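# Rotate the steel cup under the dial indicator 180 degrees

## Task

Rotate the steel cup that sits beneath the dial indicator by 180 degrees on its fixture, then release it so the gripper is no longer holding it.

## Robot and tools

Robot: two arms, left_arm and right_arm, each ending in a parallel gripper. Its fingers point along the gripper's +z axis and close along its y axis. The reported end_effector_position is the point between the finger pads, about 1 cm short of the fingertips.

Frame: one scene frame shared by both arms. The origin is on the table top midway between the arms, +z is up, +x points out over the table, and left_arm sits on the +y side. The names left and right refer to the arms, not to sides of a camera image. Positions are in metres and orientations are quaternions written w first (qw, qx, qy, qz). Printed hand positions can be somewhat wrong, more so at long reach, and motions often finish a centimetre or more off, usually too low.

Row layout: every command row has 16 plain numbers covering both arms, even when only one moves: x, y, z, qw, qx, qy, qz, opening for left_arm, then the same eight for right_arm. x, y, z and the quaternion are an absolute pose target for that gripper in the scene frame, not an offset. Opening runs from -1 (closed) to +1 (fully open, 0.094 m). To keep an arm still, resend the exact pose from the last result before it stopped, plus the opening it should keep. To keep an orientation, repeat the same quaternion every row rather than copying a possibly drifted reported one.

execute_actions(actions): a list of actions. Each action is a table of up to 15 rows, and each row lasts one control step of 1/30 s. A table with fewer rows repeats its last row for the rest of the 15 steps. An empty list only returns the current state and images. A target more than 0.6 m from a gripper's current position along any of that gripper's axes gets the action refused for both arms. If any action is malformed, or the first one fails that check against the latest state, nothing runs. Each step, the commanded pose is clipped to within 70 mm and 16 degrees of the measured pose, so distant targets need several actions. The damped IK favours position over orientation.

move(target, speed, blocking): target is one 16-number row as above, an absolute pose per arm. Both grippers travel in straight lines and finish together, taking 0.5 to 10 s. Anything longer is cut off at 10 s, short of the goal. speed is the path's top speed in m/s, 0.002 to 0.5, default 0.25. Rotation is capped at twice that value in rad/s, and turns go the shorter way (either way at exactly 180 degrees). The opening is applied when the move starts. Paths ignore obstacles and the other arm, and grippers may lag, stray or overshoot speed. Faster contact hits harder, and aiming deeper past a contact presses harder. blocking=false returns after 0.5 s while motion continues. Until a result shows the move has ended, call wait or stop before sending new rows or moves. The result adds a move: line giving how it ended (done, off_target, moving, held, fault) and which limits applied. limits=paced means the pose was clipped. limits=held means a check blocked some steps, after which the arm may jump faster than speed. Each gripper's distance to its target is also reported.

wait(seconds): 0 to 10 s. Arms hold their last command, and it returns early if a running move finishes. stop(): brakes a running move, which needs room to stop; the fingers keep moving. zoom_image(camera, region): camera is cam_left_wrist or cam_right_wrist (both 504x504). region is [x0, y0, x1, y1] in pixels from the top-left corner, at most 504 by 504. finished_scene(scene): ends the scene with the given number, 1 or 2, cannot be undone, and reports success and the next task.

Results: a state line `left_arm: …` | `right_arm: …` with each gripper's pose. Hand target lines give the pose the controller is currently driving toward. grip_measured is the finger opening on the command scale, and the last joint value is the opening in metres. Readings may be off by about 1 mm per gripper. Joint torques are raw drive outputs with offsets and noise. A pose unreachable line means the clearance check altered or blocked that arm's command. FAULT or OVER-TEMPERATURE FAULT lines mean that arm stopped. MOTOR HOT warns from 75 °C. At 90 °C the arm halts for 10 s, and at 100 °C it goes limp and falls.

Gripping: to hold the cup, command an opening about 0.03 below grip_measured for a firm grip, or less for a lighter one. Pads give roughly 50–62 N and may spike briefly at first contact. Release by commanding a larger opening.

Joint ranges (rad), base to gripper: waist -2.618 to 3.054, shoulder 0 to 3.142, elbow 0 to 3.142, wrist pitch -1.571 to 1.571, wrist yaw -1.571 to 1.571, wrist roll -2.094 to 2.094. Roll is limited, so a half turn of the cup usually needs one regrasp or the two arms working in sequence.

Avoid: dropping the cup, knocking anything off the table, slamming into the cup, fixture or indicator, pressing hard, and letting the arms collide. Brief outside tugs on held parts may happen. Quick, smooth motion with little effort is preferred.

Each tool is called after "Request:" by a JSON object that holds its "method" and its "body".

## Session

Request:
{"method": "execute_actions", "body": {"actions": []}}

Scene clock: 0.00 s.
left_arm: end_effector_position=(+0.2211, -0.0778, +0.2171) grip_measured=+1.000 end_effector_quat_wxyz=(+0.504, +0.678, +0.289, +0.451) | right_arm: end_effector_position=(+0.2155, -0.3323, +0.1098) grip_measured=+1.000 end_effector_quat_wxyz=(+0.192, -0.166, +0.925, -0.282)
Joint positions: left_arm=[-1.349  1.269  0.504  0.595 -1.036  1.751  0.094] | right_arm=[-0.006  0.953  0.6   -0.635  0.404 -0.613  0.094]
Joint velocities: left_arm=[-0.007 -0.012  0.012  0.022 -0.022 -0.022  0.   ] | right_arm=[-0.002 -0.012  0.007  0.007 -0.007 -0.11   0.   ]
Joint torques (N m, as the arm reports them, + toward a larger angle): no reading
Hand target (left_arm): +0.221, -0.078, +0.226; +0.515, +0.669, +0.297, +0.446
Hand target (right_arm): +0.217, -0.333, +0.114; +0.198, -0.162, +0.924, -0.283

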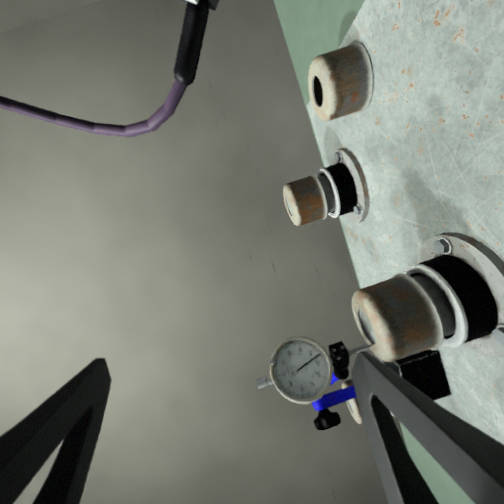

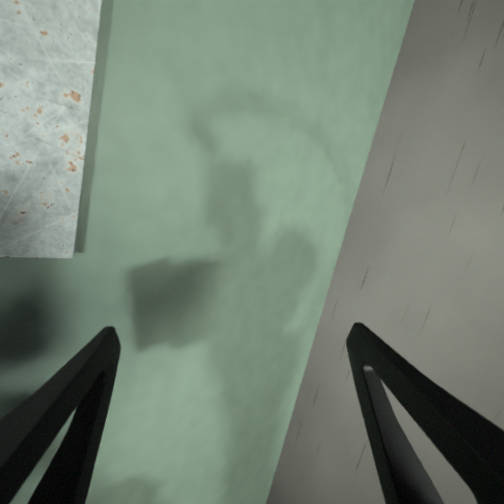

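Request:
{"method": "move", "body": {"target": [0.25,0.22,0.34,0.286,0.196,0.938,-0.028,1,0.24,-0.17,0.22,0.552,-0.335,0.718,0.258,1], "speed": 0.3}}

Scene clock: 6.87 s.
left_arm: end_effector_position=(+0.2510, +0.2195, +0.3349) grip_measured=+1.000 end_effector_quat_wxyz=(+0.303, +0.180, +0.936, -0.022) | right_arm: end_effector_position=(+0.2387, -0.1762, +0.2243) grip_measured=+1.000 end_effector_quat_wxyz=(+0.553, -0.339, +0.722, +0.241)
Joint positions: left_arm=[ 0.302  1.114  1.691 -1.575  0.245  0.478  0.094] | right_arm=[-0.351  0.945  0.681 -0.605 -1.207 -0.864  0.094]
Joint velocities: left_arm=[-0.012 -0.007 -0.007  0.066  0.037  0.037  0.   ] | right_arm=[ 0.002  0.012 -0.017  0.037 -0.037 -0.022  0.   ]
Joint torques (N m, as the arm reports them, + toward a larger angle): left_arm=[ 0.87 -0.25  7.54  0.96  0.28  0.09] | right_arm=[ 0.68 -0.97  5.92  1.28 -0.61  0.15]
Hand target (left_arm): +0.251, +0.219, +0.340; +0.309, +0.183, +0.933, -0.024
Hand target (right_arm): +0.237, -0.172, +0.223; +0.552, -0.337, +0.718, +0.258
Off the commanded pose (left_arm): 0.005 m, 3 deg.
Off the commanded pose (right_arm): 0.008 m, 2 deg.
joint sent to its limit (left arm) — the command would take joint 4 (wrist pitch) past its lower limit, so that joint was sent only as far as its limit.
move: off_target (left_arm)

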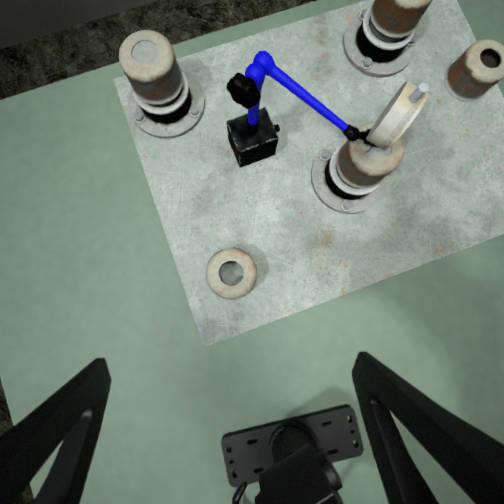

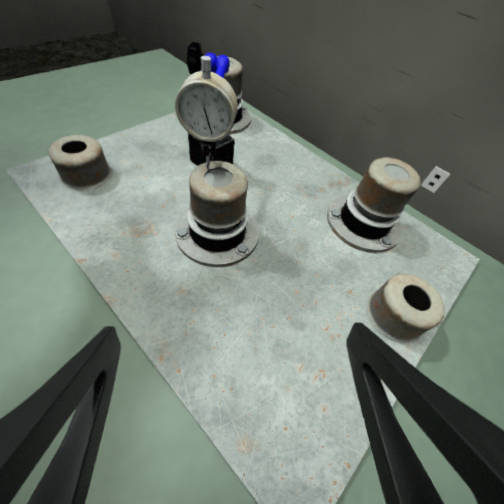

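Request:
{"method": "move", "body": {"target": [0.251,0.2195,0.3349,0.303,0.18,0.936,-0.022,1,0.374,-0.036,0.084,0.5395,-0.4437,0.5888,0.4066,1], "speed": 0.25}}

Scene clock: 13.53 s.
left_arm: end_effector_position=(+0.2508, +0.2190, +0.3349) grip_measured=+1.000 end_effector_quat_wxyz=(+0.303, +0.181, +0.935, -0.023) | right_arm: end_effector_position=(+0.3705, -0.0383, +0.0847) grip_measured=+1.000 end_effector_quat_wxyz=(+0.541, -0.447, +0.591, +0.398)
Joint positions: left_arm=[ 0.302  1.114  1.691 -1.575  0.247  0.48   0.094] | right_arm=[ 0.192  2.11   0.781  1.051 -1.205 -0.273  0.094]
Joint velocities: left_arm=[-0.007 -0.017  0.002  0.007 -0.007 -0.081  0.   ] | right_arm=[ 0.012 -0.032 -0.017  0.066  0.007 -0.037  0.   ]
Joint torques (N m, as the arm reports them, + toward a larger angle): left_arm=[ 0.   -0.68  5.54  1.02  0.11  0.01] | right_arm=[ 0.61 -7.17  4.28  1.61 -0.24  0.13]
Hand target (left_arm): +0.251, +0.219, +0.335; +0.303, +0.180, +0.936, -0.022
Hand target (right_arm): +0.368, -0.035, +0.081; +0.535, -0.446, +0.591, +0.407
Off the commanded pose (left_arm): 0.000 m, 0 deg.
Off the commanded pose (right_arm): 0.004 m, 1 deg.
move: done

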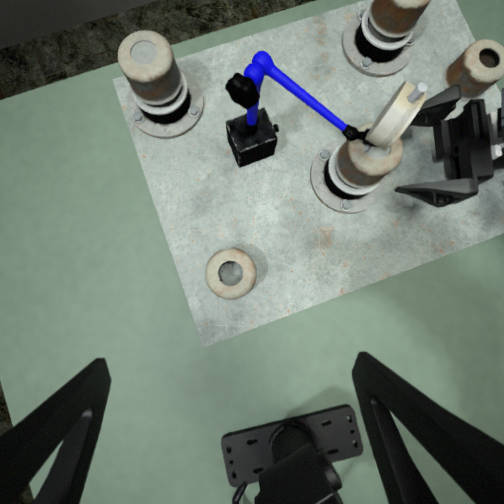

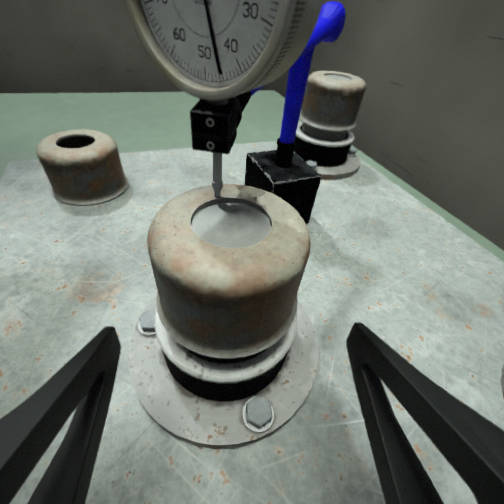

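Request:
{"method": "move", "body": {"target": [0.251,0.2195,0.3349,0.303,0.18,0.936,-0.022,1,0.389,0.019,0.083,0.5395,-0.4437,0.5888,0.4066,1], "speed": 0.1}}

Scene clock: 36.87 s.
left_arm: end_effector_position=(+0.2508, +0.2191, +0.3349) grip_measured=+1.000 end_effector_quat_wxyz=(+0.303, +0.181, +0.935, -0.023) | right_arm: end_effector_position=(+0.3806, +0.0161, +0.0792) grip_measured=+1.000 end_effector_quat_wxyz=(+0.533, -0.444, +0.593, +0.407)
Joint positions: left_arm=[ 0.302  1.114  1.691 -1.575  0.247  0.48   0.094] | right_arm=[ 0.339  2.186  0.866  1.11  -1.076 -0.176  0.094]
Joint velocities: left_arm=[-0.012 -0.002 -0.017  0.037 -0.007  0.022  0.   ] | right_arm=[ 0.002 -0.002  0.017 -0.007 -0.007  0.007  0.   ]
Joint torques (N m, as the arm reports them, + toward a larger angle): left_arm=[ 0.09 -0.66  5.52  1.02  0.14  0.02] | right_arm=[ 0.29 -7.85  6.55  1.74 -0.1   0.11]
Hand target (left_arm): +0.251, +0.220, +0.335; +0.303, +0.180, +0.936, -0.022
Hand target (right_arm): +0.388, +0.019, +0.083; +0.539, -0.444, +0.589, +0.406
Off the commanded pose (left_arm): 0.000 m, 0 deg.
Off the commanded pose (right_arm): 0.010 m, 1 deg.
move: done

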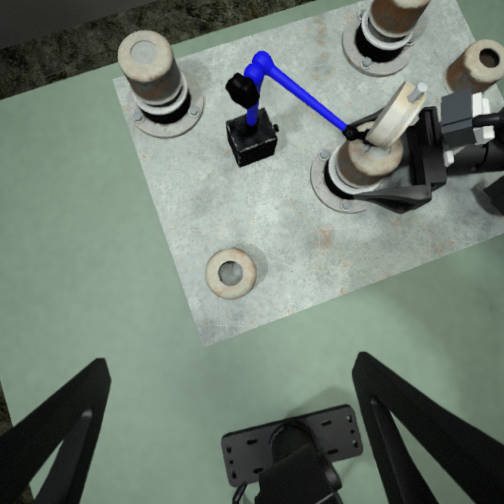

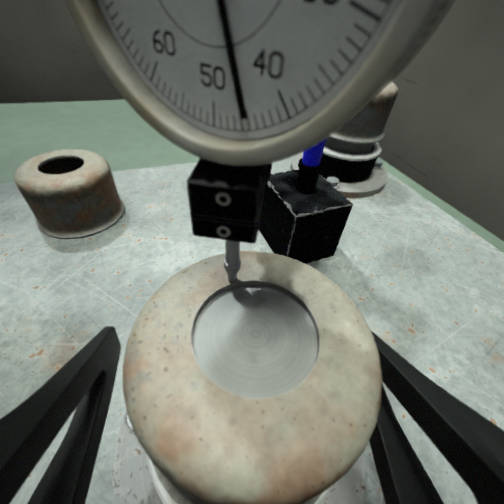

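Request:
{"method": "execute_actions", "body": {"actions": [[[0.251,0.2195,0.3349,0.303,0.18,0.936,-0.022,1,0.395,0.016,0.083,0.5395,-0.4437,0.5888,0.4066,0.8]],[[0.251,0.2195,0.3349,0.303,0.18,0.936,-0.022,1,0.395,0.016,0.083,0.5395,-0.4437,0.5888,0.4066,0.6],[0.251,0.2195,0.3349,0.303,0.18,0.936,-0.022,1,0.395,0.016,0.083,0.5395,-0.4437,0.5888,0.4066,0.6],[0.251,0.2195,0.3349,0.303,0.18,0.936,-0.022,1,0.395,0.016,0.083,0.5395,-0.4437,0.5888,0.4066,0.55],[0.251,0.2195,0.3349,0.303,0.18,0.936,-0.022,1,0.395,0.016,0.083,0.5395,-0.4437,0.5888,0.4066,0.55],[0.251,0.2195,0.3349,0.303,0.18,0.936,-0.022,1,0.395,0.016,0.083,0.5395,-0.4437,0.5888,0.4066,0.5],[0.251,0.2195,0.3349,0.303,0.18,0.936,-0.022,1,0.395,0.016,0.083,0.5395,-0.4437,0.5888,0.4066,0.5],[0.251,0.2195,0.3349,0.303,0.18,0.936,-0.022,1,0.395,0.016,0.083,0.5395,-0.4437,0.5888,0.4066,0.45]]]}}

Scene clock: 42.37 s.
left_arm: end_effector_position=(+0.2508, +0.2191, +0.3349) grip_measured=+1.000 end_effector_quat_wxyz=(+0.303, +0.181, +0.935, -0.023) | right_arm: end_effector_position=(+0.3847, +0.0182, +0.0823) grip_measured=+0.469 end_effector_quat_wxyz=(+0.536, -0.450, +0.585, +0.410)
Joint positions: left_arm=[ 0.302  1.114  1.691 -1.575  0.247  0.48   0.094] | right_arm=[ 0.339  2.198  0.894  1.11  -1.091 -0.174  0.069]
Joint velocities: left_arm=[-0.017 -0.007  0.007  0.037 -0.022 -0.037  0.   ] | right_arm=[-0.022  0.017  0.007  0.051 -0.081  0.022  0.001]
Joint torques (N m, as the arm reports them, + toward a larger angle): left_arm=[-0.02 -0.64  5.63  1.04  0.13 -0.01] | right_arm=[-0.68 -8.    6.54  1.56 -0.04  0.11]
Hand target (left_arm): +0.251, +0.219, +0.335; +0.303, +0.180, +0.936, -0.022
Hand target (right_arm): +0.395, +0.016, +0.083; +0.540, -0.444, +0.589, +0.406
Off the commanded pose (left_arm): 0.000 m, 0 deg.
Off the commanded pose (right_arm): 0.011 m, 1 deg.

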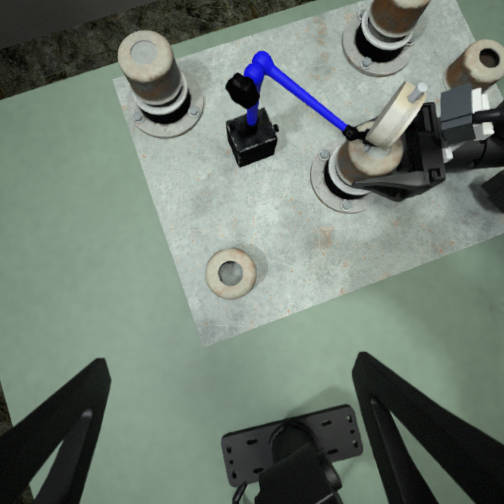

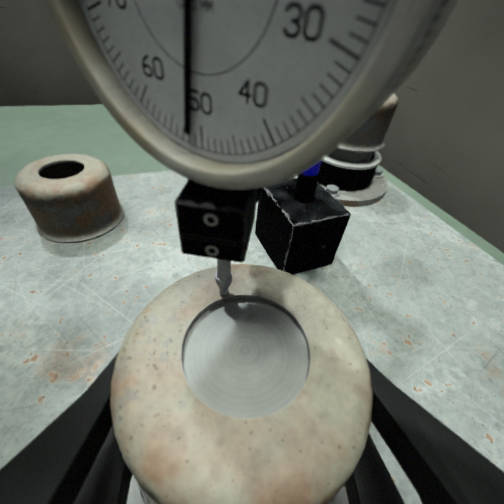

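Request:
{"method": "move", "body": {"target": [0.251,0.2195,0.3349,0.303,0.18,0.936,-0.022,1,0.391,0.016,0.083,0.6336,-0.1953,0.729,0.1698,0.44], "speed": 0.22}}

Scene clock: 46.17 s.
left_arm: end_effector_position=(+0.2508, +0.2191, +0.3349) grip_measured=+1.000 end_effector_quat_wxyz=(+0.303, +0.181, +0.935, -0.023) | right_arm: end_effector_position=(+0.3945, +0.0134, +0.0832) grip_measured=+0.468 end_effector_quat_wxyz=(+0.639, -0.194, +0.725, +0.169)
Joint positions: left_arm=[ 0.302  1.114  1.691 -1.575  0.247  0.48   0.094] | right_arm=[ 0.666  2.068  0.613  1.329  0.017 -0.     0.069]
Joint velocities: left_arm=[-0.022  0.002  0.002 -0.007  0.022  0.022  0.   ] | right_arm=[-0.022 -0.002  0.012 -0.066 -0.081 -0.022  0.001]
Joint torques (N m, as the arm reports them, + toward a larger angle): left_arm=[ 0.05 -0.56  5.42  1.04  0.16 -0.02] | right_arm=[ 1.02 -8.67  4.04  1.69  0.05  0.05]
Hand target (left_arm): +0.251, +0.219, +0.335; +0.303, +0.180, +0.936, -0.022
Hand target (right_arm): +0.392, +0.017, +0.083; +0.634, -0.196, +0.729, +0.170
Off the commanded pose (left_arm): 0.000 m, 0 deg.
Off the commanded pose (right_arm): 0.004 m, 1 deg.
move: done

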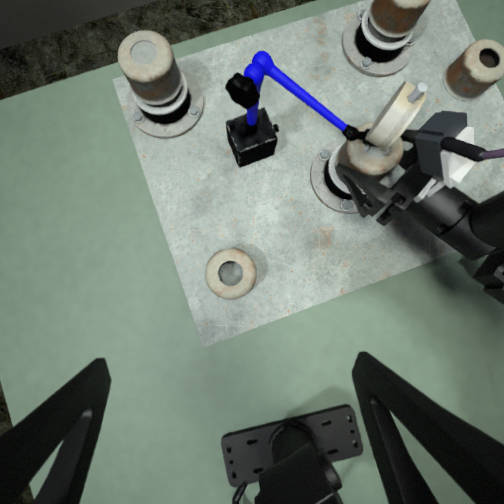

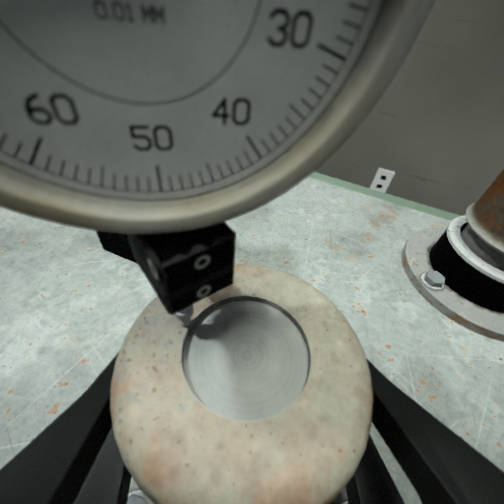

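Request:
{"method": "move", "body": {"target": [0.251,0.2195,0.3349,0.303,0.18,0.936,-0.022,1,0.394,0.014,0.083,0.6632,-0.1407,0.7237,0.1289,0.44], "speed": 0.12}}

Scene clock: 50.73 s.
left_arm: end_effector_position=(+0.2508, +0.2191, +0.3349) grip_measured=+1.000 end_effector_quat_wxyz=(+0.303, +0.181, +0.935, -0.023) | right_arm: end_effector_position=(+0.3947, +0.0114, +0.0826) grip_measured=+0.468 end_effector_quat_wxyz=(+0.659, -0.147, +0.726, +0.131)
Joint positions: left_arm=[ 0.302  1.114  1.691 -1.575  0.247  0.48   0.094] | right_arm=[0.732 2.104 0.618 1.387 0.206 0.017 0.069]
Joint velocities: left_arm=[ 0.007  0.002  0.007 -0.007  0.022 -0.022  0.   ] | right_arm=[ 0.007  0.002  0.012  0.037 -0.022 -0.051 -0.   ]
Joint torques (N m, as the arm reports them, + toward a larger angle): left_arm=[ 0.14 -0.6   5.42  1.06  0.14 -0.02] | right_arm=[ 1.07 -6.96  4.11  2.13  0.22  0.06]
Hand target (left_arm): +0.251, +0.219, +0.335; +0.303, +0.180, +0.936, -0.022
Hand target (right_arm): +0.394, +0.014, +0.083; +0.663, -0.141, +0.724, +0.129
Off the commanded pose (left_arm): 0.000 m, 0 deg.
Off the commanded pose (right_arm): 0.003 m, 1 deg.
move: done

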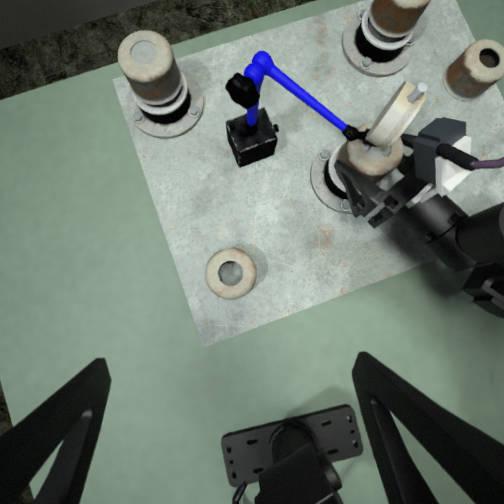

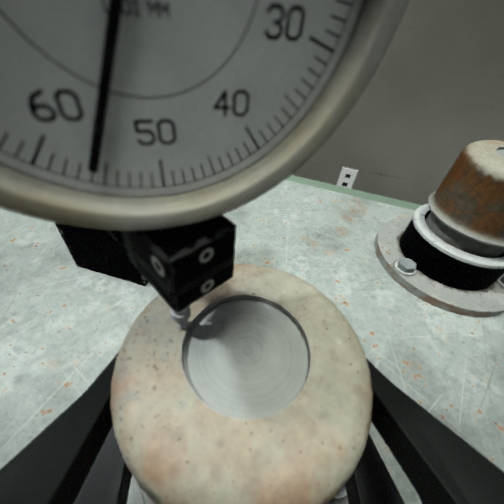

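Request:
{"method": "execute_actions", "body": {"actions": [[[0.251,0.2195,0.3349,0.303,0.18,0.936,-0.022,1,0.394,0.012,0.086,0.6632,-0.1407,0.7237,0.1289,1]]]}}

Request:
{"method": "move", "body": {"target": [0.251,0.2195,0.3349,0.303,0.18,0.936,-0.022,1,0.344,-0.011,0.084,0.6632,-0.1407,0.7237,0.1289,1], "speed": 0.15}}

Request:
{"method": "move", "body": {"target": [0.251,0.2195,0.3349,0.303,0.18,0.936,-0.022,1,0.387,-0.028,0.083,0.5099,-0.4837,0.5565,0.4433,1], "speed": 0.3}}

Scene clock: 54.70 s.
left_arm: end_effector_position=(+0.2508, +0.2191, +0.3349) grip_measured=+1.000 end_effector_quat_wxyz=(+0.303, +0.181, +0.935, -0.023) | right_arm: end_effector_position=(+0.3955, +0.0094, +0.0831) grip_measured=+1.000 end_effector_quat_wxyz=(+0.661, -0.142, +0.726, +0.126)
Joint positions: left_arm=[ 0.302  1.114  1.691 -1.575  0.247  0.48   0.094] | right_arm=[0.733 2.104 0.618 1.389 0.221 0.017 0.094]
Joint velocities: left_arm=[-0.002  0.002 -0.002  0.037 -0.051 -0.022  0.   ] | right_arm=[-0.007  0.002  0.002 -0.051  0.051 -0.022  0.   ]
Joint torques (N m, as the arm reports them, + toward a larger angle): left_arm=[ 0.13 -0.61  5.63  1.05  0.13  0.02] | right_arm=[ 0.65 -8.    3.58  2.01  0.05  0.07]
Hand target (left_arm): +0.251, +0.219, +0.335; +0.303, +0.180, +0.936, -0.022
Hand target (right_arm): +0.394, +0.012, +0.086; +0.663, -0.141, +0.724, +0.129
Off the commanded pose (left_arm): 0.000 m, 0 deg.
Off the commanded pose (right_arm): 0.004 m, 1 deg.

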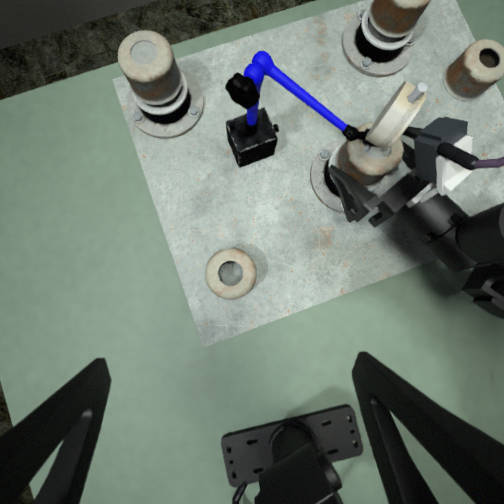

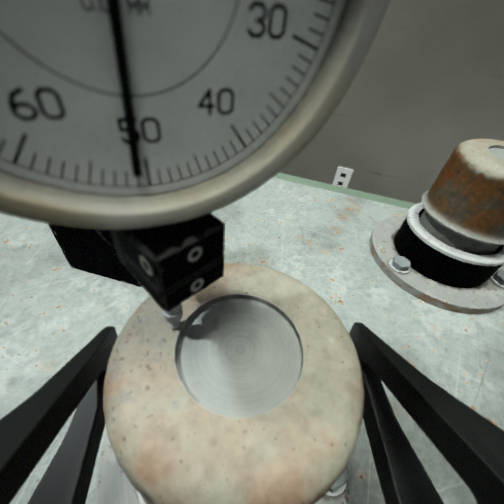

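Scene clock: 55.70 s.
left_arm: end_effector_position=(+0.2508, +0.2191, +0.3349) grip_measured=+1.000 end_effector_quat_wxyz=(+0.303, +0.181, +0.935, -0.023) | right_arm: end_effector_position=(+0.3501, -0.0100, +0.0810) grip_measured=+1.000 end_effector_quat_wxyz=(+0.661, -0.144, +0.725, +0.126)
Joint positions: left_arm=[ 0.302  1.114  1.691 -1.575  0.247  0.48   0.094] | right_arm=[0.771 2.051 0.418 1.536 0.258 0.017 0.094]
Joint velocities: left_arm=[ 0.012 -0.012 -0.002  0.007 -0.007 -0.007  0.   ] | right_arm=[-0.027 -0.012  0.002 -0.007 -0.022  0.007  0.   ]
Joint torques (N m, as the arm reports them, + toward a larger angle): left_arm=[ 0.03 -0.58  5.43  1.07  0.1  -0.03] | right_arm=[ 0.61 -7.86  0.98  2.08  0.06  0.09]
Hand target (left_arm): +0.251, +0.219, +0.335; +0.303, +0.180, +0.936, -0.022
Hand target (right_arm): +0.344, -0.012, +0.084; +0.663, -0.141, +0.724, +0.129
Off the commanded pose (left_arm): 0.000 m, 0 deg.
Off the commanded pose (right_arm): 0.007 m, 1 deg.
move: done

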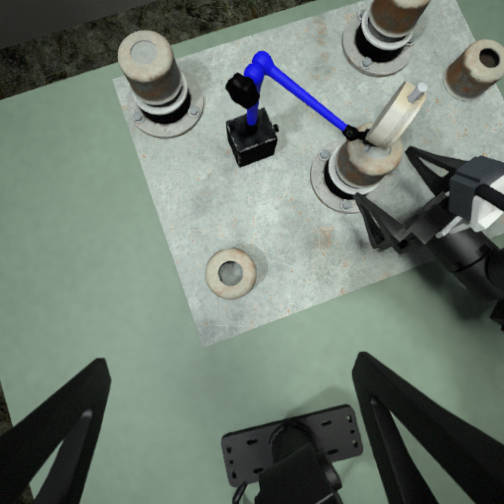

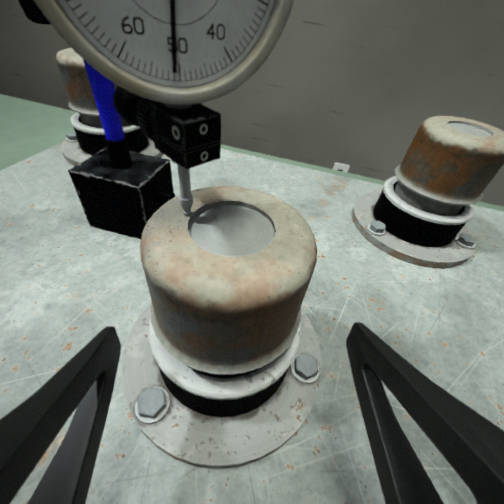

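Scene clock: 58.50 s.
left_arm: end_effector_position=(+0.2508, +0.2191, +0.3349) grip_measured=+1.000 end_effector_quat_wxyz=(+0.303, +0.181, +0.935, -0.023) | right_arm: end_effector_position=(+0.3792, -0.0284, +0.0703) grip_measured=+1.000 end_effector_quat_wxyz=(+0.504, -0.473, +0.567, +0.448)
Joint positions: left_arm=[ 0.302  1.114  1.691 -1.575  0.247  0.48   0.094] | right_arm=[ 0.198  2.214  0.945  0.872 -1.335 -0.355  0.094]
Joint velocities: left_arm=[ 0.012 -0.007  0.007  0.007 -0.066 -0.022  0.   ] | right_arm=[ 0.012 -0.012 -0.017 -0.066 -0.022 -0.022  0.   ]
Joint torques (N m, as the arm reports them, + toward a larger angle): left_arm=[ 0.14 -0.58  5.38  1.06  0.11  0.01] | right_arm=[ -0.41 -10.25   6.6    1.24  -0.36  -0.05]
Hand target (left_arm): +0.251, +0.219, +0.335; +0.303, +0.180, +0.936, -0.022
Hand target (right_arm): +0.385, -0.029, +0.082; +0.512, -0.481, +0.556, +0.444
Off the commanded pose (left_arm): 0.000 m, 0 deg.
Off the commanded pose (right_arm): 0.015 m, 2 deg.
move: off_target (right_arm)

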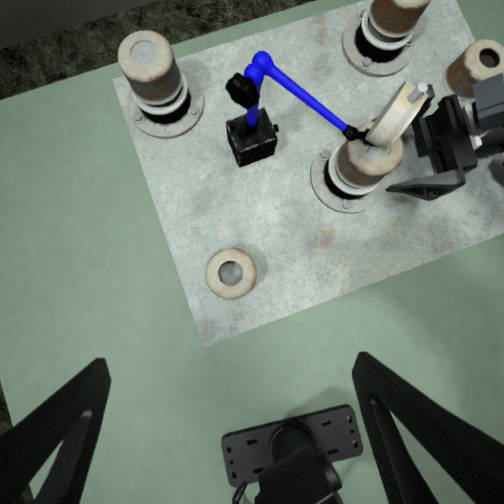

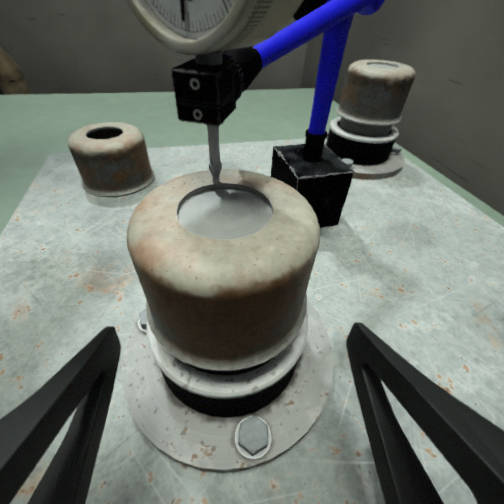

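Request:
{"method": "move", "body": {"target": [0.251,0.2195,0.3349,0.303,0.18,0.936,-0.022,1,0.391,0.013,0.085,0.5099,-0.4837,0.5565,0.4433,1], "speed": 0.1}}

Scene clock: 61.07 s.
left_arm: end_effector_position=(+0.2508, +0.2191, +0.3349) grip_measured=+1.000 end_effector_quat_wxyz=(+0.303, +0.181, +0.935, -0.023) | right_arm: end_effector_position=(+0.3837, +0.0106, +0.0810) grip_measured=+1.000 end_effector_quat_wxyz=(-0.505, +0.483, -0.560, -0.445)
Joint positions: left_arm=[ 0.302  1.114  1.691 -1.575  0.247  0.48   0.094] | right_arm=[ 0.298  2.214  0.988  0.918 -1.251 -0.284  0.094]
Joint velocities: left_arm=[-0.002  0.007 -0.002  0.007 -0.022 -0.022  0.   ] | right_arm=[-0.017  0.017 -0.012 -0.037  0.022  0.037  0.   ]
Joint torques (N m, as the arm reports them, + toward a larger angle): left_arm=[-0.03 -0.53  5.44  1.09  0.11  0.  ] | right_arm=[ 0.17 -8.58  6.77  1.58 -0.17  0.13]
Hand target (left_arm): +0.251, +0.219, +0.335; +0.303, +0.180, +0.936, -0.022
Hand target (right_arm): +0.390, +0.013, +0.085; +0.509, -0.484, +0.557, +0.443
Off the commanded pose (left_arm): 0.000 m, 0 deg.
Off the commanded pose (right_arm): 0.009 m, 1 deg.
move: done

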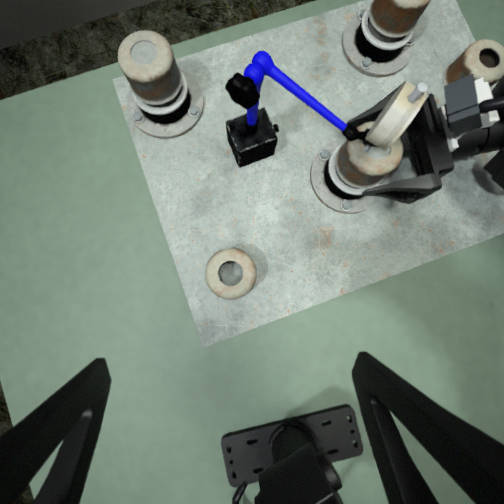

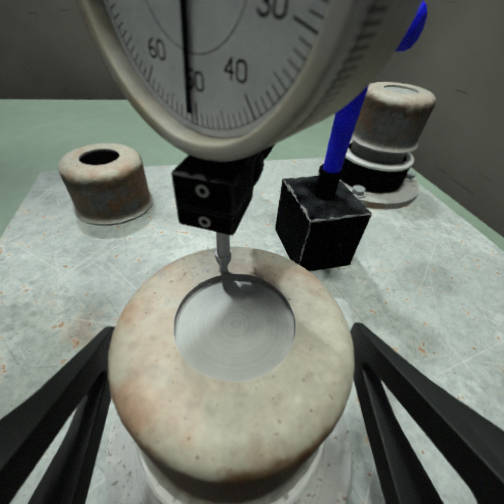

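Request:
{"method": "execute_actions", "body": {"actions": [[[0.251,0.2195,0.3349,0.303,0.18,0.936,-0.022,1,0.390,0.013,0.085,0.5099,-0.4837,0.5565,0.4433,0.6]],[[0.251,0.2195,0.3349,0.303,0.18,0.936,-0.022,1,0.390,0.013,0.085,0.5099,-0.4837,0.5565,0.4433,0.44]]]}}

Request:
{"method": "move", "body": {"target": [0.251,0.2195,0.3349,0.303,0.18,0.936,-0.022,1,0.388,0.011,0.084,0.6545,-0.1171,0.7398,0.1036,0.44], "speed": 0.24}}

Scene clock: 64.40 s.
left_arm: end_effector_position=(+0.2508, +0.2191, +0.3349) grip_measured=+1.000 end_effector_quat_wxyz=(+0.303, +0.181, +0.935, -0.023) | right_arm: end_effector_position=(+0.3820, +0.0115, +0.0819) grip_measured=+0.474 end_effector_quat_wxyz=(-0.503, +0.485, -0.558, -0.448)
Joint positions: left_arm=[ 0.302  1.114  1.691 -1.575  0.247  0.48   0.094] | right_arm=[ 0.299  2.214  0.988  0.921 -1.26  -0.279  0.069]
Joint velocities: left_arm=[ 0.012  0.002 -0.027  0.066 -0.007 -0.007  0.   ] | right_arm=[ 0.017  0.002 -0.007 -0.095  0.095 -0.037 -0.002]
Joint torques (N m, as the arm reports them, + toward a larger angle): left_arm=[ 0.   -0.54  5.36  1.06  0.16  0.  ] | right_arm=[ 0.08 -8.67  6.41  1.64 -0.07  0.17]
Hand target (left_arm): +0.251, +0.219, +0.335; +0.303, +0.180, +0.936, -0.022
Hand target (right_arm): +0.390, +0.013, +0.085; +0.510, -0.484, +0.557, +0.443
Off the commanded pose (left_arm): 0.000 m, 0 deg.
Off the commanded pose (right_arm): 0.009 m, 1 deg.

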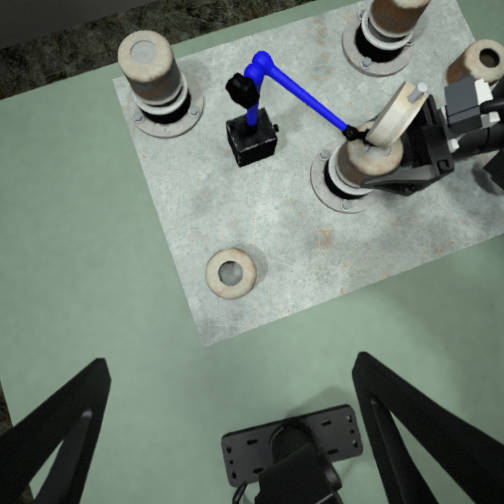

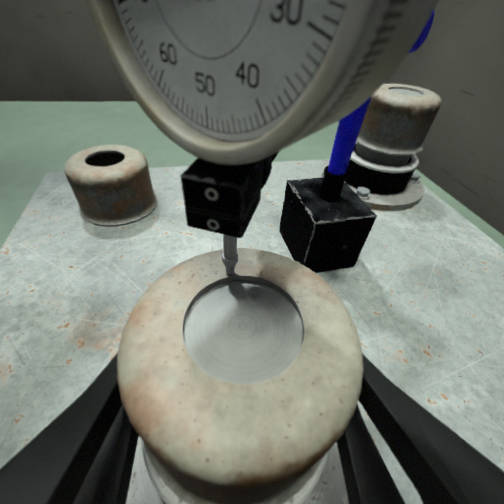

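Scene clock: 67.20 s.
left_arm: end_effector_position=(+0.2508, +0.2191, +0.3349) grip_measured=+1.000 end_effector_quat_wxyz=(+0.303, +0.181, +0.935, -0.023) | right_arm: end_effector_position=(+0.3885, +0.0085, +0.0819) grip_measured=+0.474 end_effector_quat_wxyz=(+0.654, -0.119, +0.739, +0.109)
Joint positions: left_arm=[ 0.302  1.114  1.691 -1.575  0.247  0.48   0.094] | right_arm=[0.776 2.075 0.605 1.344 0.319 0.046 0.069]
Joint velocities: left_arm=[ 0.012  0.002 -0.002 -0.022 -0.037 -0.081  0.   ] | right_arm=[-0.012  0.002 -0.007 -0.007 -0.037 -0.022  0.001]
Joint torques (N m, as the arm reports them, + toward a larger angle): left_arm=[ 0.13 -0.5   5.58  1.05  0.09 -0.03] | right_arm=[ 1.07 -7.99  5.    1.71  0.23 -0.01]
Hand target (left_arm): +0.251, +0.219, +0.335; +0.303, +0.180, +0.936, -0.022
Hand target (right_arm): +0.390, +0.013, +0.084; +0.655, -0.118, +0.739, +0.104
Off the commanded pose (left_arm): 0.000 m, 0 deg.
Off the commanded pose (right_arm): 0.003 m, 1 deg.
move: done

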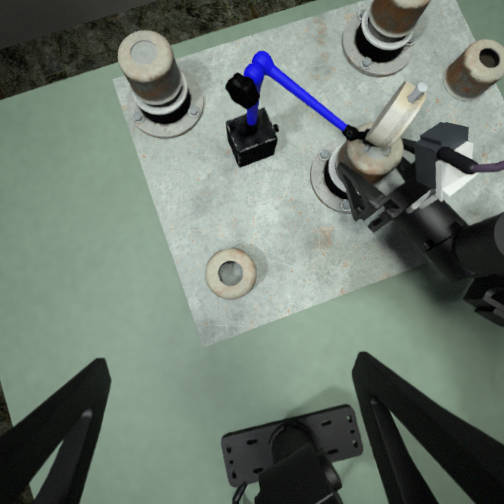

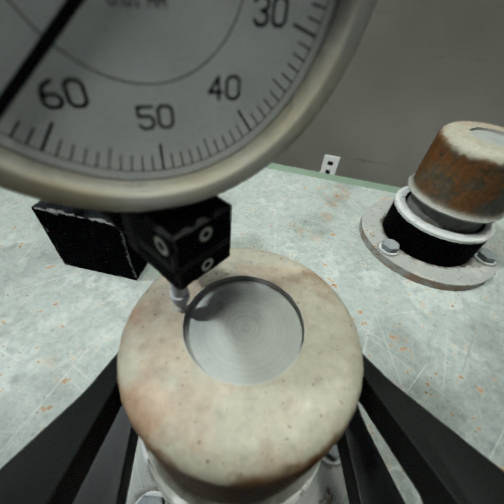

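Request:
{"method": "execute_actions", "body": {"actions": [[[0.251,0.2195,0.3349,0.303,0.18,0.936,-0.022,1,0.388,0.010,0.086,0.6545,-0.1171,0.7398,0.1036,1]]]}}

Request:
{"method": "move", "body": {"target": [0.251,0.2195,0.3349,0.303,0.18,0.936,-0.022,1,0.344,-0.007,0.085,0.6545,-0.1171,0.7398,0.1036,1], "speed": 0.15}}

Request:
{"method": "move", "body": {"target": [0.251,0.2195,0.3349,0.303,0.18,0.936,-0.022,1,0.386,-0.028,0.09,0.5099,-0.4837,0.5565,0.4433,1], "speed": 0.3}}

Request:
{"method": "move", "body": {"target": [0.251,0.2195,0.3349,0.303,0.18,0.936,-0.022,1,0.391,0.013,0.085,0.5099,-0.4837,0.5565,0.4433,1], "speed": 0.1}}

Scene clock: 70.10 s.
left_arm: end_effector_position=(+0.2508, +0.2191, +0.3349) grip_measured=+1.000 end_effector_quat_wxyz=(+0.303, +0.181, +0.935, -0.023) | right_arm: end_effector_position=(+0.3886, +0.0067, +0.0796) grip_measured=+1.000 end_effector_quat_wxyz=(+0.652, -0.116, +0.742, +0.103)
Joint positions: left_arm=[ 0.302  1.114  1.691 -1.575  0.247  0.48   0.094] | right_arm=[0.778 2.075 0.605 1.333 0.333 0.046 0.094]
Joint velocities: left_arm=[-0.007 -0.002 -0.022 -0.022  0.022 -0.051  0.   ] | right_arm=[-0.032  0.002 -0.007 -0.081 -0.022 -0.066  0.   ]
Joint torques (N m, as the arm reports them, + toward a larger angle): left_arm=[ 0.04 -0.51  5.48  1.11  0.15  0.01] | right_arm=[ 0.65 -8.94  4.07  1.79  0.08  0.  ]
Hand target (left_arm): +0.251, +0.219, +0.335; +0.303, +0.180, +0.936, -0.022
Hand target (right_arm): +0.388, +0.010, +0.086; +0.655, -0.117, +0.740, +0.103
Off the commanded pose (left_arm): 0.000 m, 0 deg.
Off the commanded pose (right_arm): 0.007 m, 0 deg.

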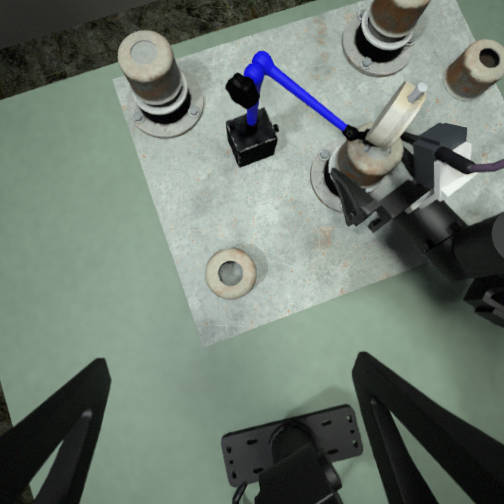

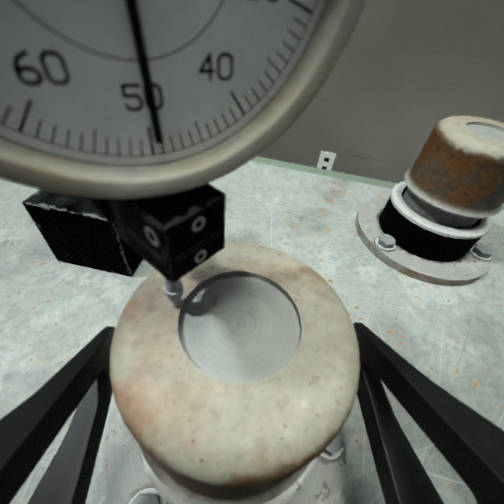

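Scene clock: 71.00 s.
left_arm: end_effector_position=(+0.2508, +0.2191, +0.3349) grip_measured=+1.000 end_effector_quat_wxyz=(+0.303, +0.181, +0.935, -0.023) | right_arm: end_effector_position=(+0.3498, -0.0049, +0.0822) grip_measured=+1.000 end_effector_quat_wxyz=(+0.652, -0.120, +0.741, +0.102)
Joint positions: left_arm=[ 0.302  1.114  1.691 -1.575  0.247  0.48   0.094] | right_arm=[0.83  2.    0.448 1.414 0.382 0.046 0.094]
Joint velocities: left_arm=[ 0.002  0.002 -0.012  0.022 -0.066 -0.051  0.   ] | right_arm=[-0.002  0.002  0.007 -0.066 -0.007 -0.051  0.   ]
Joint torques (N m, as the arm reports them, + toward a larger angle): left_arm=[ 0.1  -0.58  5.39  1.05  0.12  0.03] | right_arm=[ 0.55 -7.92  1.37  2.05  0.06  0.07]
Hand target (left_arm): +0.251, +0.219, +0.335; +0.303, +0.180, +0.936, -0.022
Hand target (right_arm): +0.344, -0.007, +0.085; +0.654, -0.117, +0.740, +0.104
Off the commanded pose (left_arm): 0.000 m, 0 deg.
Off the commanded pose (right_arm): 0.007 m, 1 deg.
move: done

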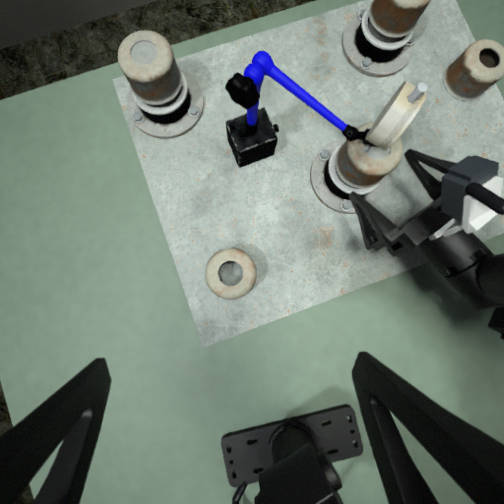

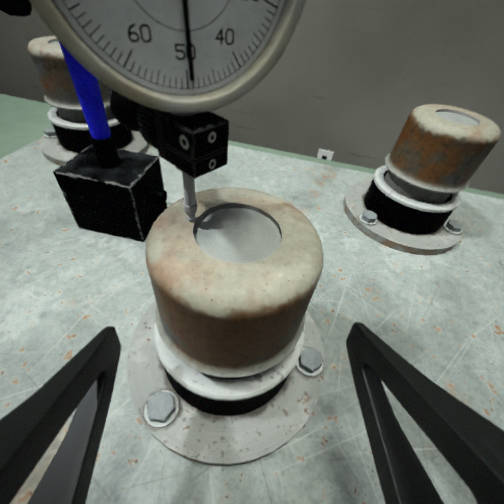

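Scene clock: 73.90 s.
left_arm: end_effector_position=(+0.2508, +0.2191, +0.3349) grip_measured=+1.000 end_effector_quat_wxyz=(+0.303, +0.181, +0.935, -0.023) | right_arm: end_effector_position=(+0.3785, -0.0286, +0.0788) grip_measured=+1.000 end_effector_quat_wxyz=(+0.505, -0.473, +0.566, +0.448)
Joint positions: left_arm=[ 0.302  1.114  1.691 -1.575  0.247  0.48   0.094] | right_arm=[ 0.198  2.184  0.941  0.849 -1.335 -0.355  0.094]
Joint velocities: left_arm=[-0.012 -0.002  0.002 -0.007  0.007 -0.037  0.   ] | right_arm=[ 0.002 -0.002  0.007 -0.11  -0.051 -0.139  0.   ]
Joint torques (N m, as the arm reports them, + toward a larger angle): left_arm=[ 0.   -0.47  5.48  1.1   0.13  0.01] | right_arm=[-0.4  -9.89  6.79  1.25 -0.36 -0.08]
Hand target (left_arm): +0.251, +0.219, +0.335; +0.303, +0.180, +0.936, -0.022
Hand target (right_arm): +0.384, -0.030, +0.090; +0.512, -0.481, +0.556, +0.444
Off the commanded pose (left_arm): 0.000 m, 0 deg.
Off the commanded pose (right_arm): 0.013 m, 2 deg.
move: off_target (right_arm)

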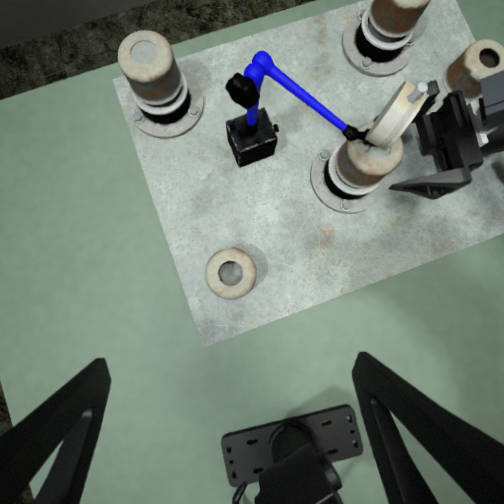

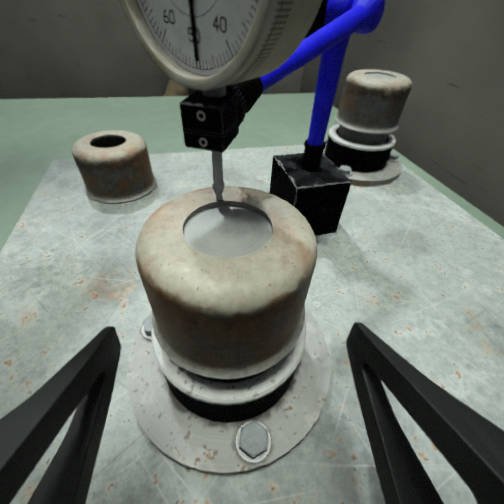

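Scene clock: 74.77 s.
left_arm: end_effector_position=(+0.2508, +0.2191, +0.3349) grip_measured=+1.000 end_effector_quat_wxyz=(+0.303, +0.181, +0.935, -0.023) | right_arm: end_effector_position=(+0.3832, +0.0107, +0.0819) grip_measured=+1.000 end_effector_quat_wxyz=(-0.505, +0.484, -0.560, -0.444)
Joint positions: left_arm=[ 0.302  1.114  1.691 -1.575  0.247  0.48   0.094] | right_arm=[ 0.298  2.21   0.985  0.917 -1.25  -0.284  0.094]
Joint velocities: left_arm=[ 0.002  0.007 -0.007  0.022 -0.081 -0.007  0.   ] | right_arm=[ 0.002 -0.017  0.017 -0.007  0.007 -0.007  0.   ]
Joint torques (N m, as the arm reports them, + toward a larger angle): left_arm=[ 0.18 -0.6   5.57  1.03  0.1  -0.02] | right_arm=[ 0.17 -8.31  6.94  1.6  -0.16  0.13]
Hand target (left_arm): +0.251, +0.219, +0.335; +0.303, +0.180, +0.936, -0.022
Hand target (right_arm): +0.390, +0.013, +0.085; +0.509, -0.484, +0.557, +0.443
Off the commanded pose (left_arm): 0.000 m, 0 deg.
Off the commanded pose (right_arm): 0.009 m, 1 deg.
move: done

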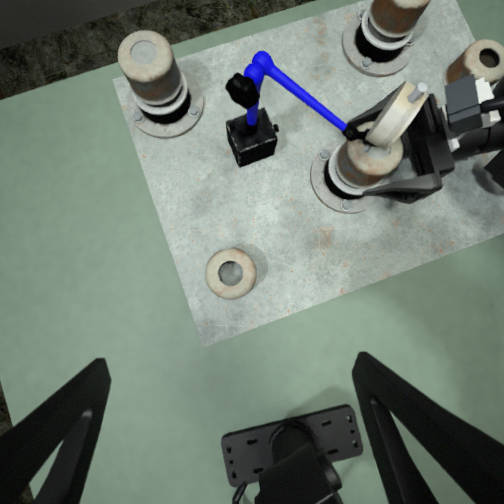

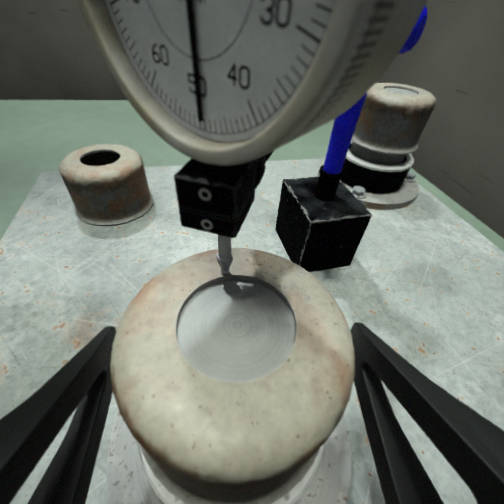

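Request:
{"method": "execute_actions", "body": {"actions": [[[0.251,0.2195,0.3349,0.303,0.18,0.936,-0.022,1,0.389,0.013,0.085,0.5099,-0.4837,0.5565,0.4433,0.6]],[[0.251,0.2195,0.3349,0.303,0.18,0.936,-0.022,1,0.389,0.013,0.085,0.5099,-0.4837,0.5565,0.4433,0.44]]]}}

Request:
{"method": "move", "body": {"target": [0.251,0.2195,0.3349,0.303,0.18,0.936,-0.022,1,0.388,0.011,0.084,0.6545,-0.1171,0.7398,0.1036,0.44], "speed": 0.24}}

Scene clock: 77.50 s.
left_arm: end_effector_position=(+0.2508, +0.2191, +0.3349) grip_measured=+1.000 end_effector_quat_wxyz=(+0.303, +0.181, +0.935, -0.023) | right_arm: end_effector_position=(+0.3820, +0.0115, +0.0828) grip_measured=+0.474 end_effector_quat_wxyz=(-0.504, +0.485, -0.558, -0.447)
Joint positions: left_arm=[ 0.302  1.114  1.691 -1.575  0.247  0.48   0.094] | right_arm=[ 0.3    2.211  0.985  0.923 -1.257 -0.279  0.069]
Joint velocities: left_arm=[-0.017  0.002  0.002  0.022  0.066 -0.022  0.   ] | right_arm=[-0.022 -0.007 -0.022 -0.022 -0.022 -0.066 -0.   ]
Joint torques (N m, as the arm reports them, + toward a larger angle): left_arm=[ 0.01 -0.63  5.55  1.03  0.11 -0.03] | right_arm=[ 0.09 -8.49  6.29  1.63 -0.1   0.17]
Hand target (left_arm): +0.251, +0.219, +0.335; +0.303, +0.180, +0.936, -0.022
Hand target (right_arm): +0.389, +0.013, +0.085; +0.510, -0.484, +0.557, +0.443
Off the commanded pose (left_arm): 0.000 m, 0 deg.
Off the commanded pose (right_arm): 0.007 m, 1 deg.

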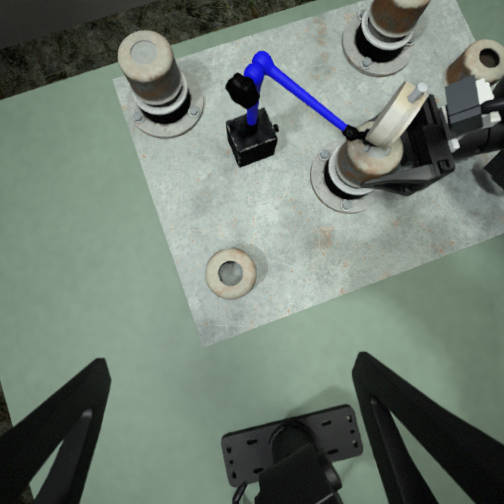

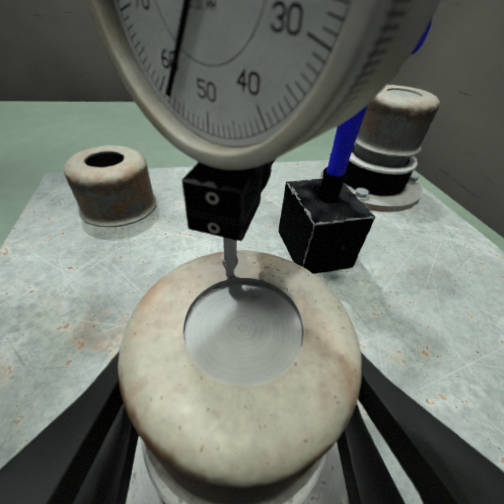

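Scene clock: 80.30 s.
left_arm: end_effector_position=(+0.2508, +0.2191, +0.3349) grip_measured=+1.000 end_effector_quat_wxyz=(+0.303, +0.181, +0.935, -0.023) | right_arm: end_effector_position=(+0.3885, +0.0085, +0.0828) grip_measured=+0.474 end_effector_quat_wxyz=(+0.655, -0.119, +0.738, +0.109)
Joint positions: left_arm=[ 0.302  1.114  1.691 -1.575  0.247  0.48   0.094] | right_arm=[0.776 2.074 0.605 1.345 0.319 0.044 0.069]
Joint velocities: left_arm=[-0.007  0.007  0.002 -0.022  0.007  0.037  0.   ] | right_arm=[-0.007 -0.017  0.017 -0.066 -0.022 -0.051 -0.001]
Joint torques (N m, as the arm reports them, + toward a larger angle): left_arm=[-0.09 -0.58  5.49  1.06  0.13  0.  ] | right_arm=[ 1.09 -7.93  5.02  1.71  0.21  0.  ]
Hand target (left_arm): +0.251, +0.219, +0.335; +0.303, +0.180, +0.936, -0.022
Hand target (right_arm): +0.390, +0.013, +0.084; +0.655, -0.118, +0.739, +0.103
Off the commanded pose (left_arm): 0.000 m, 0 deg.
Off the commanded pose (right_arm): 0.003 m, 1 deg.
move: done

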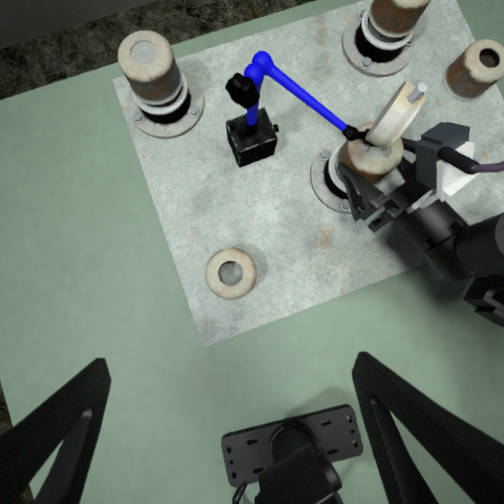

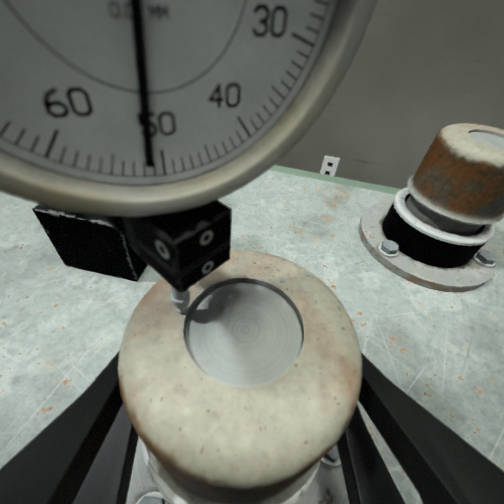

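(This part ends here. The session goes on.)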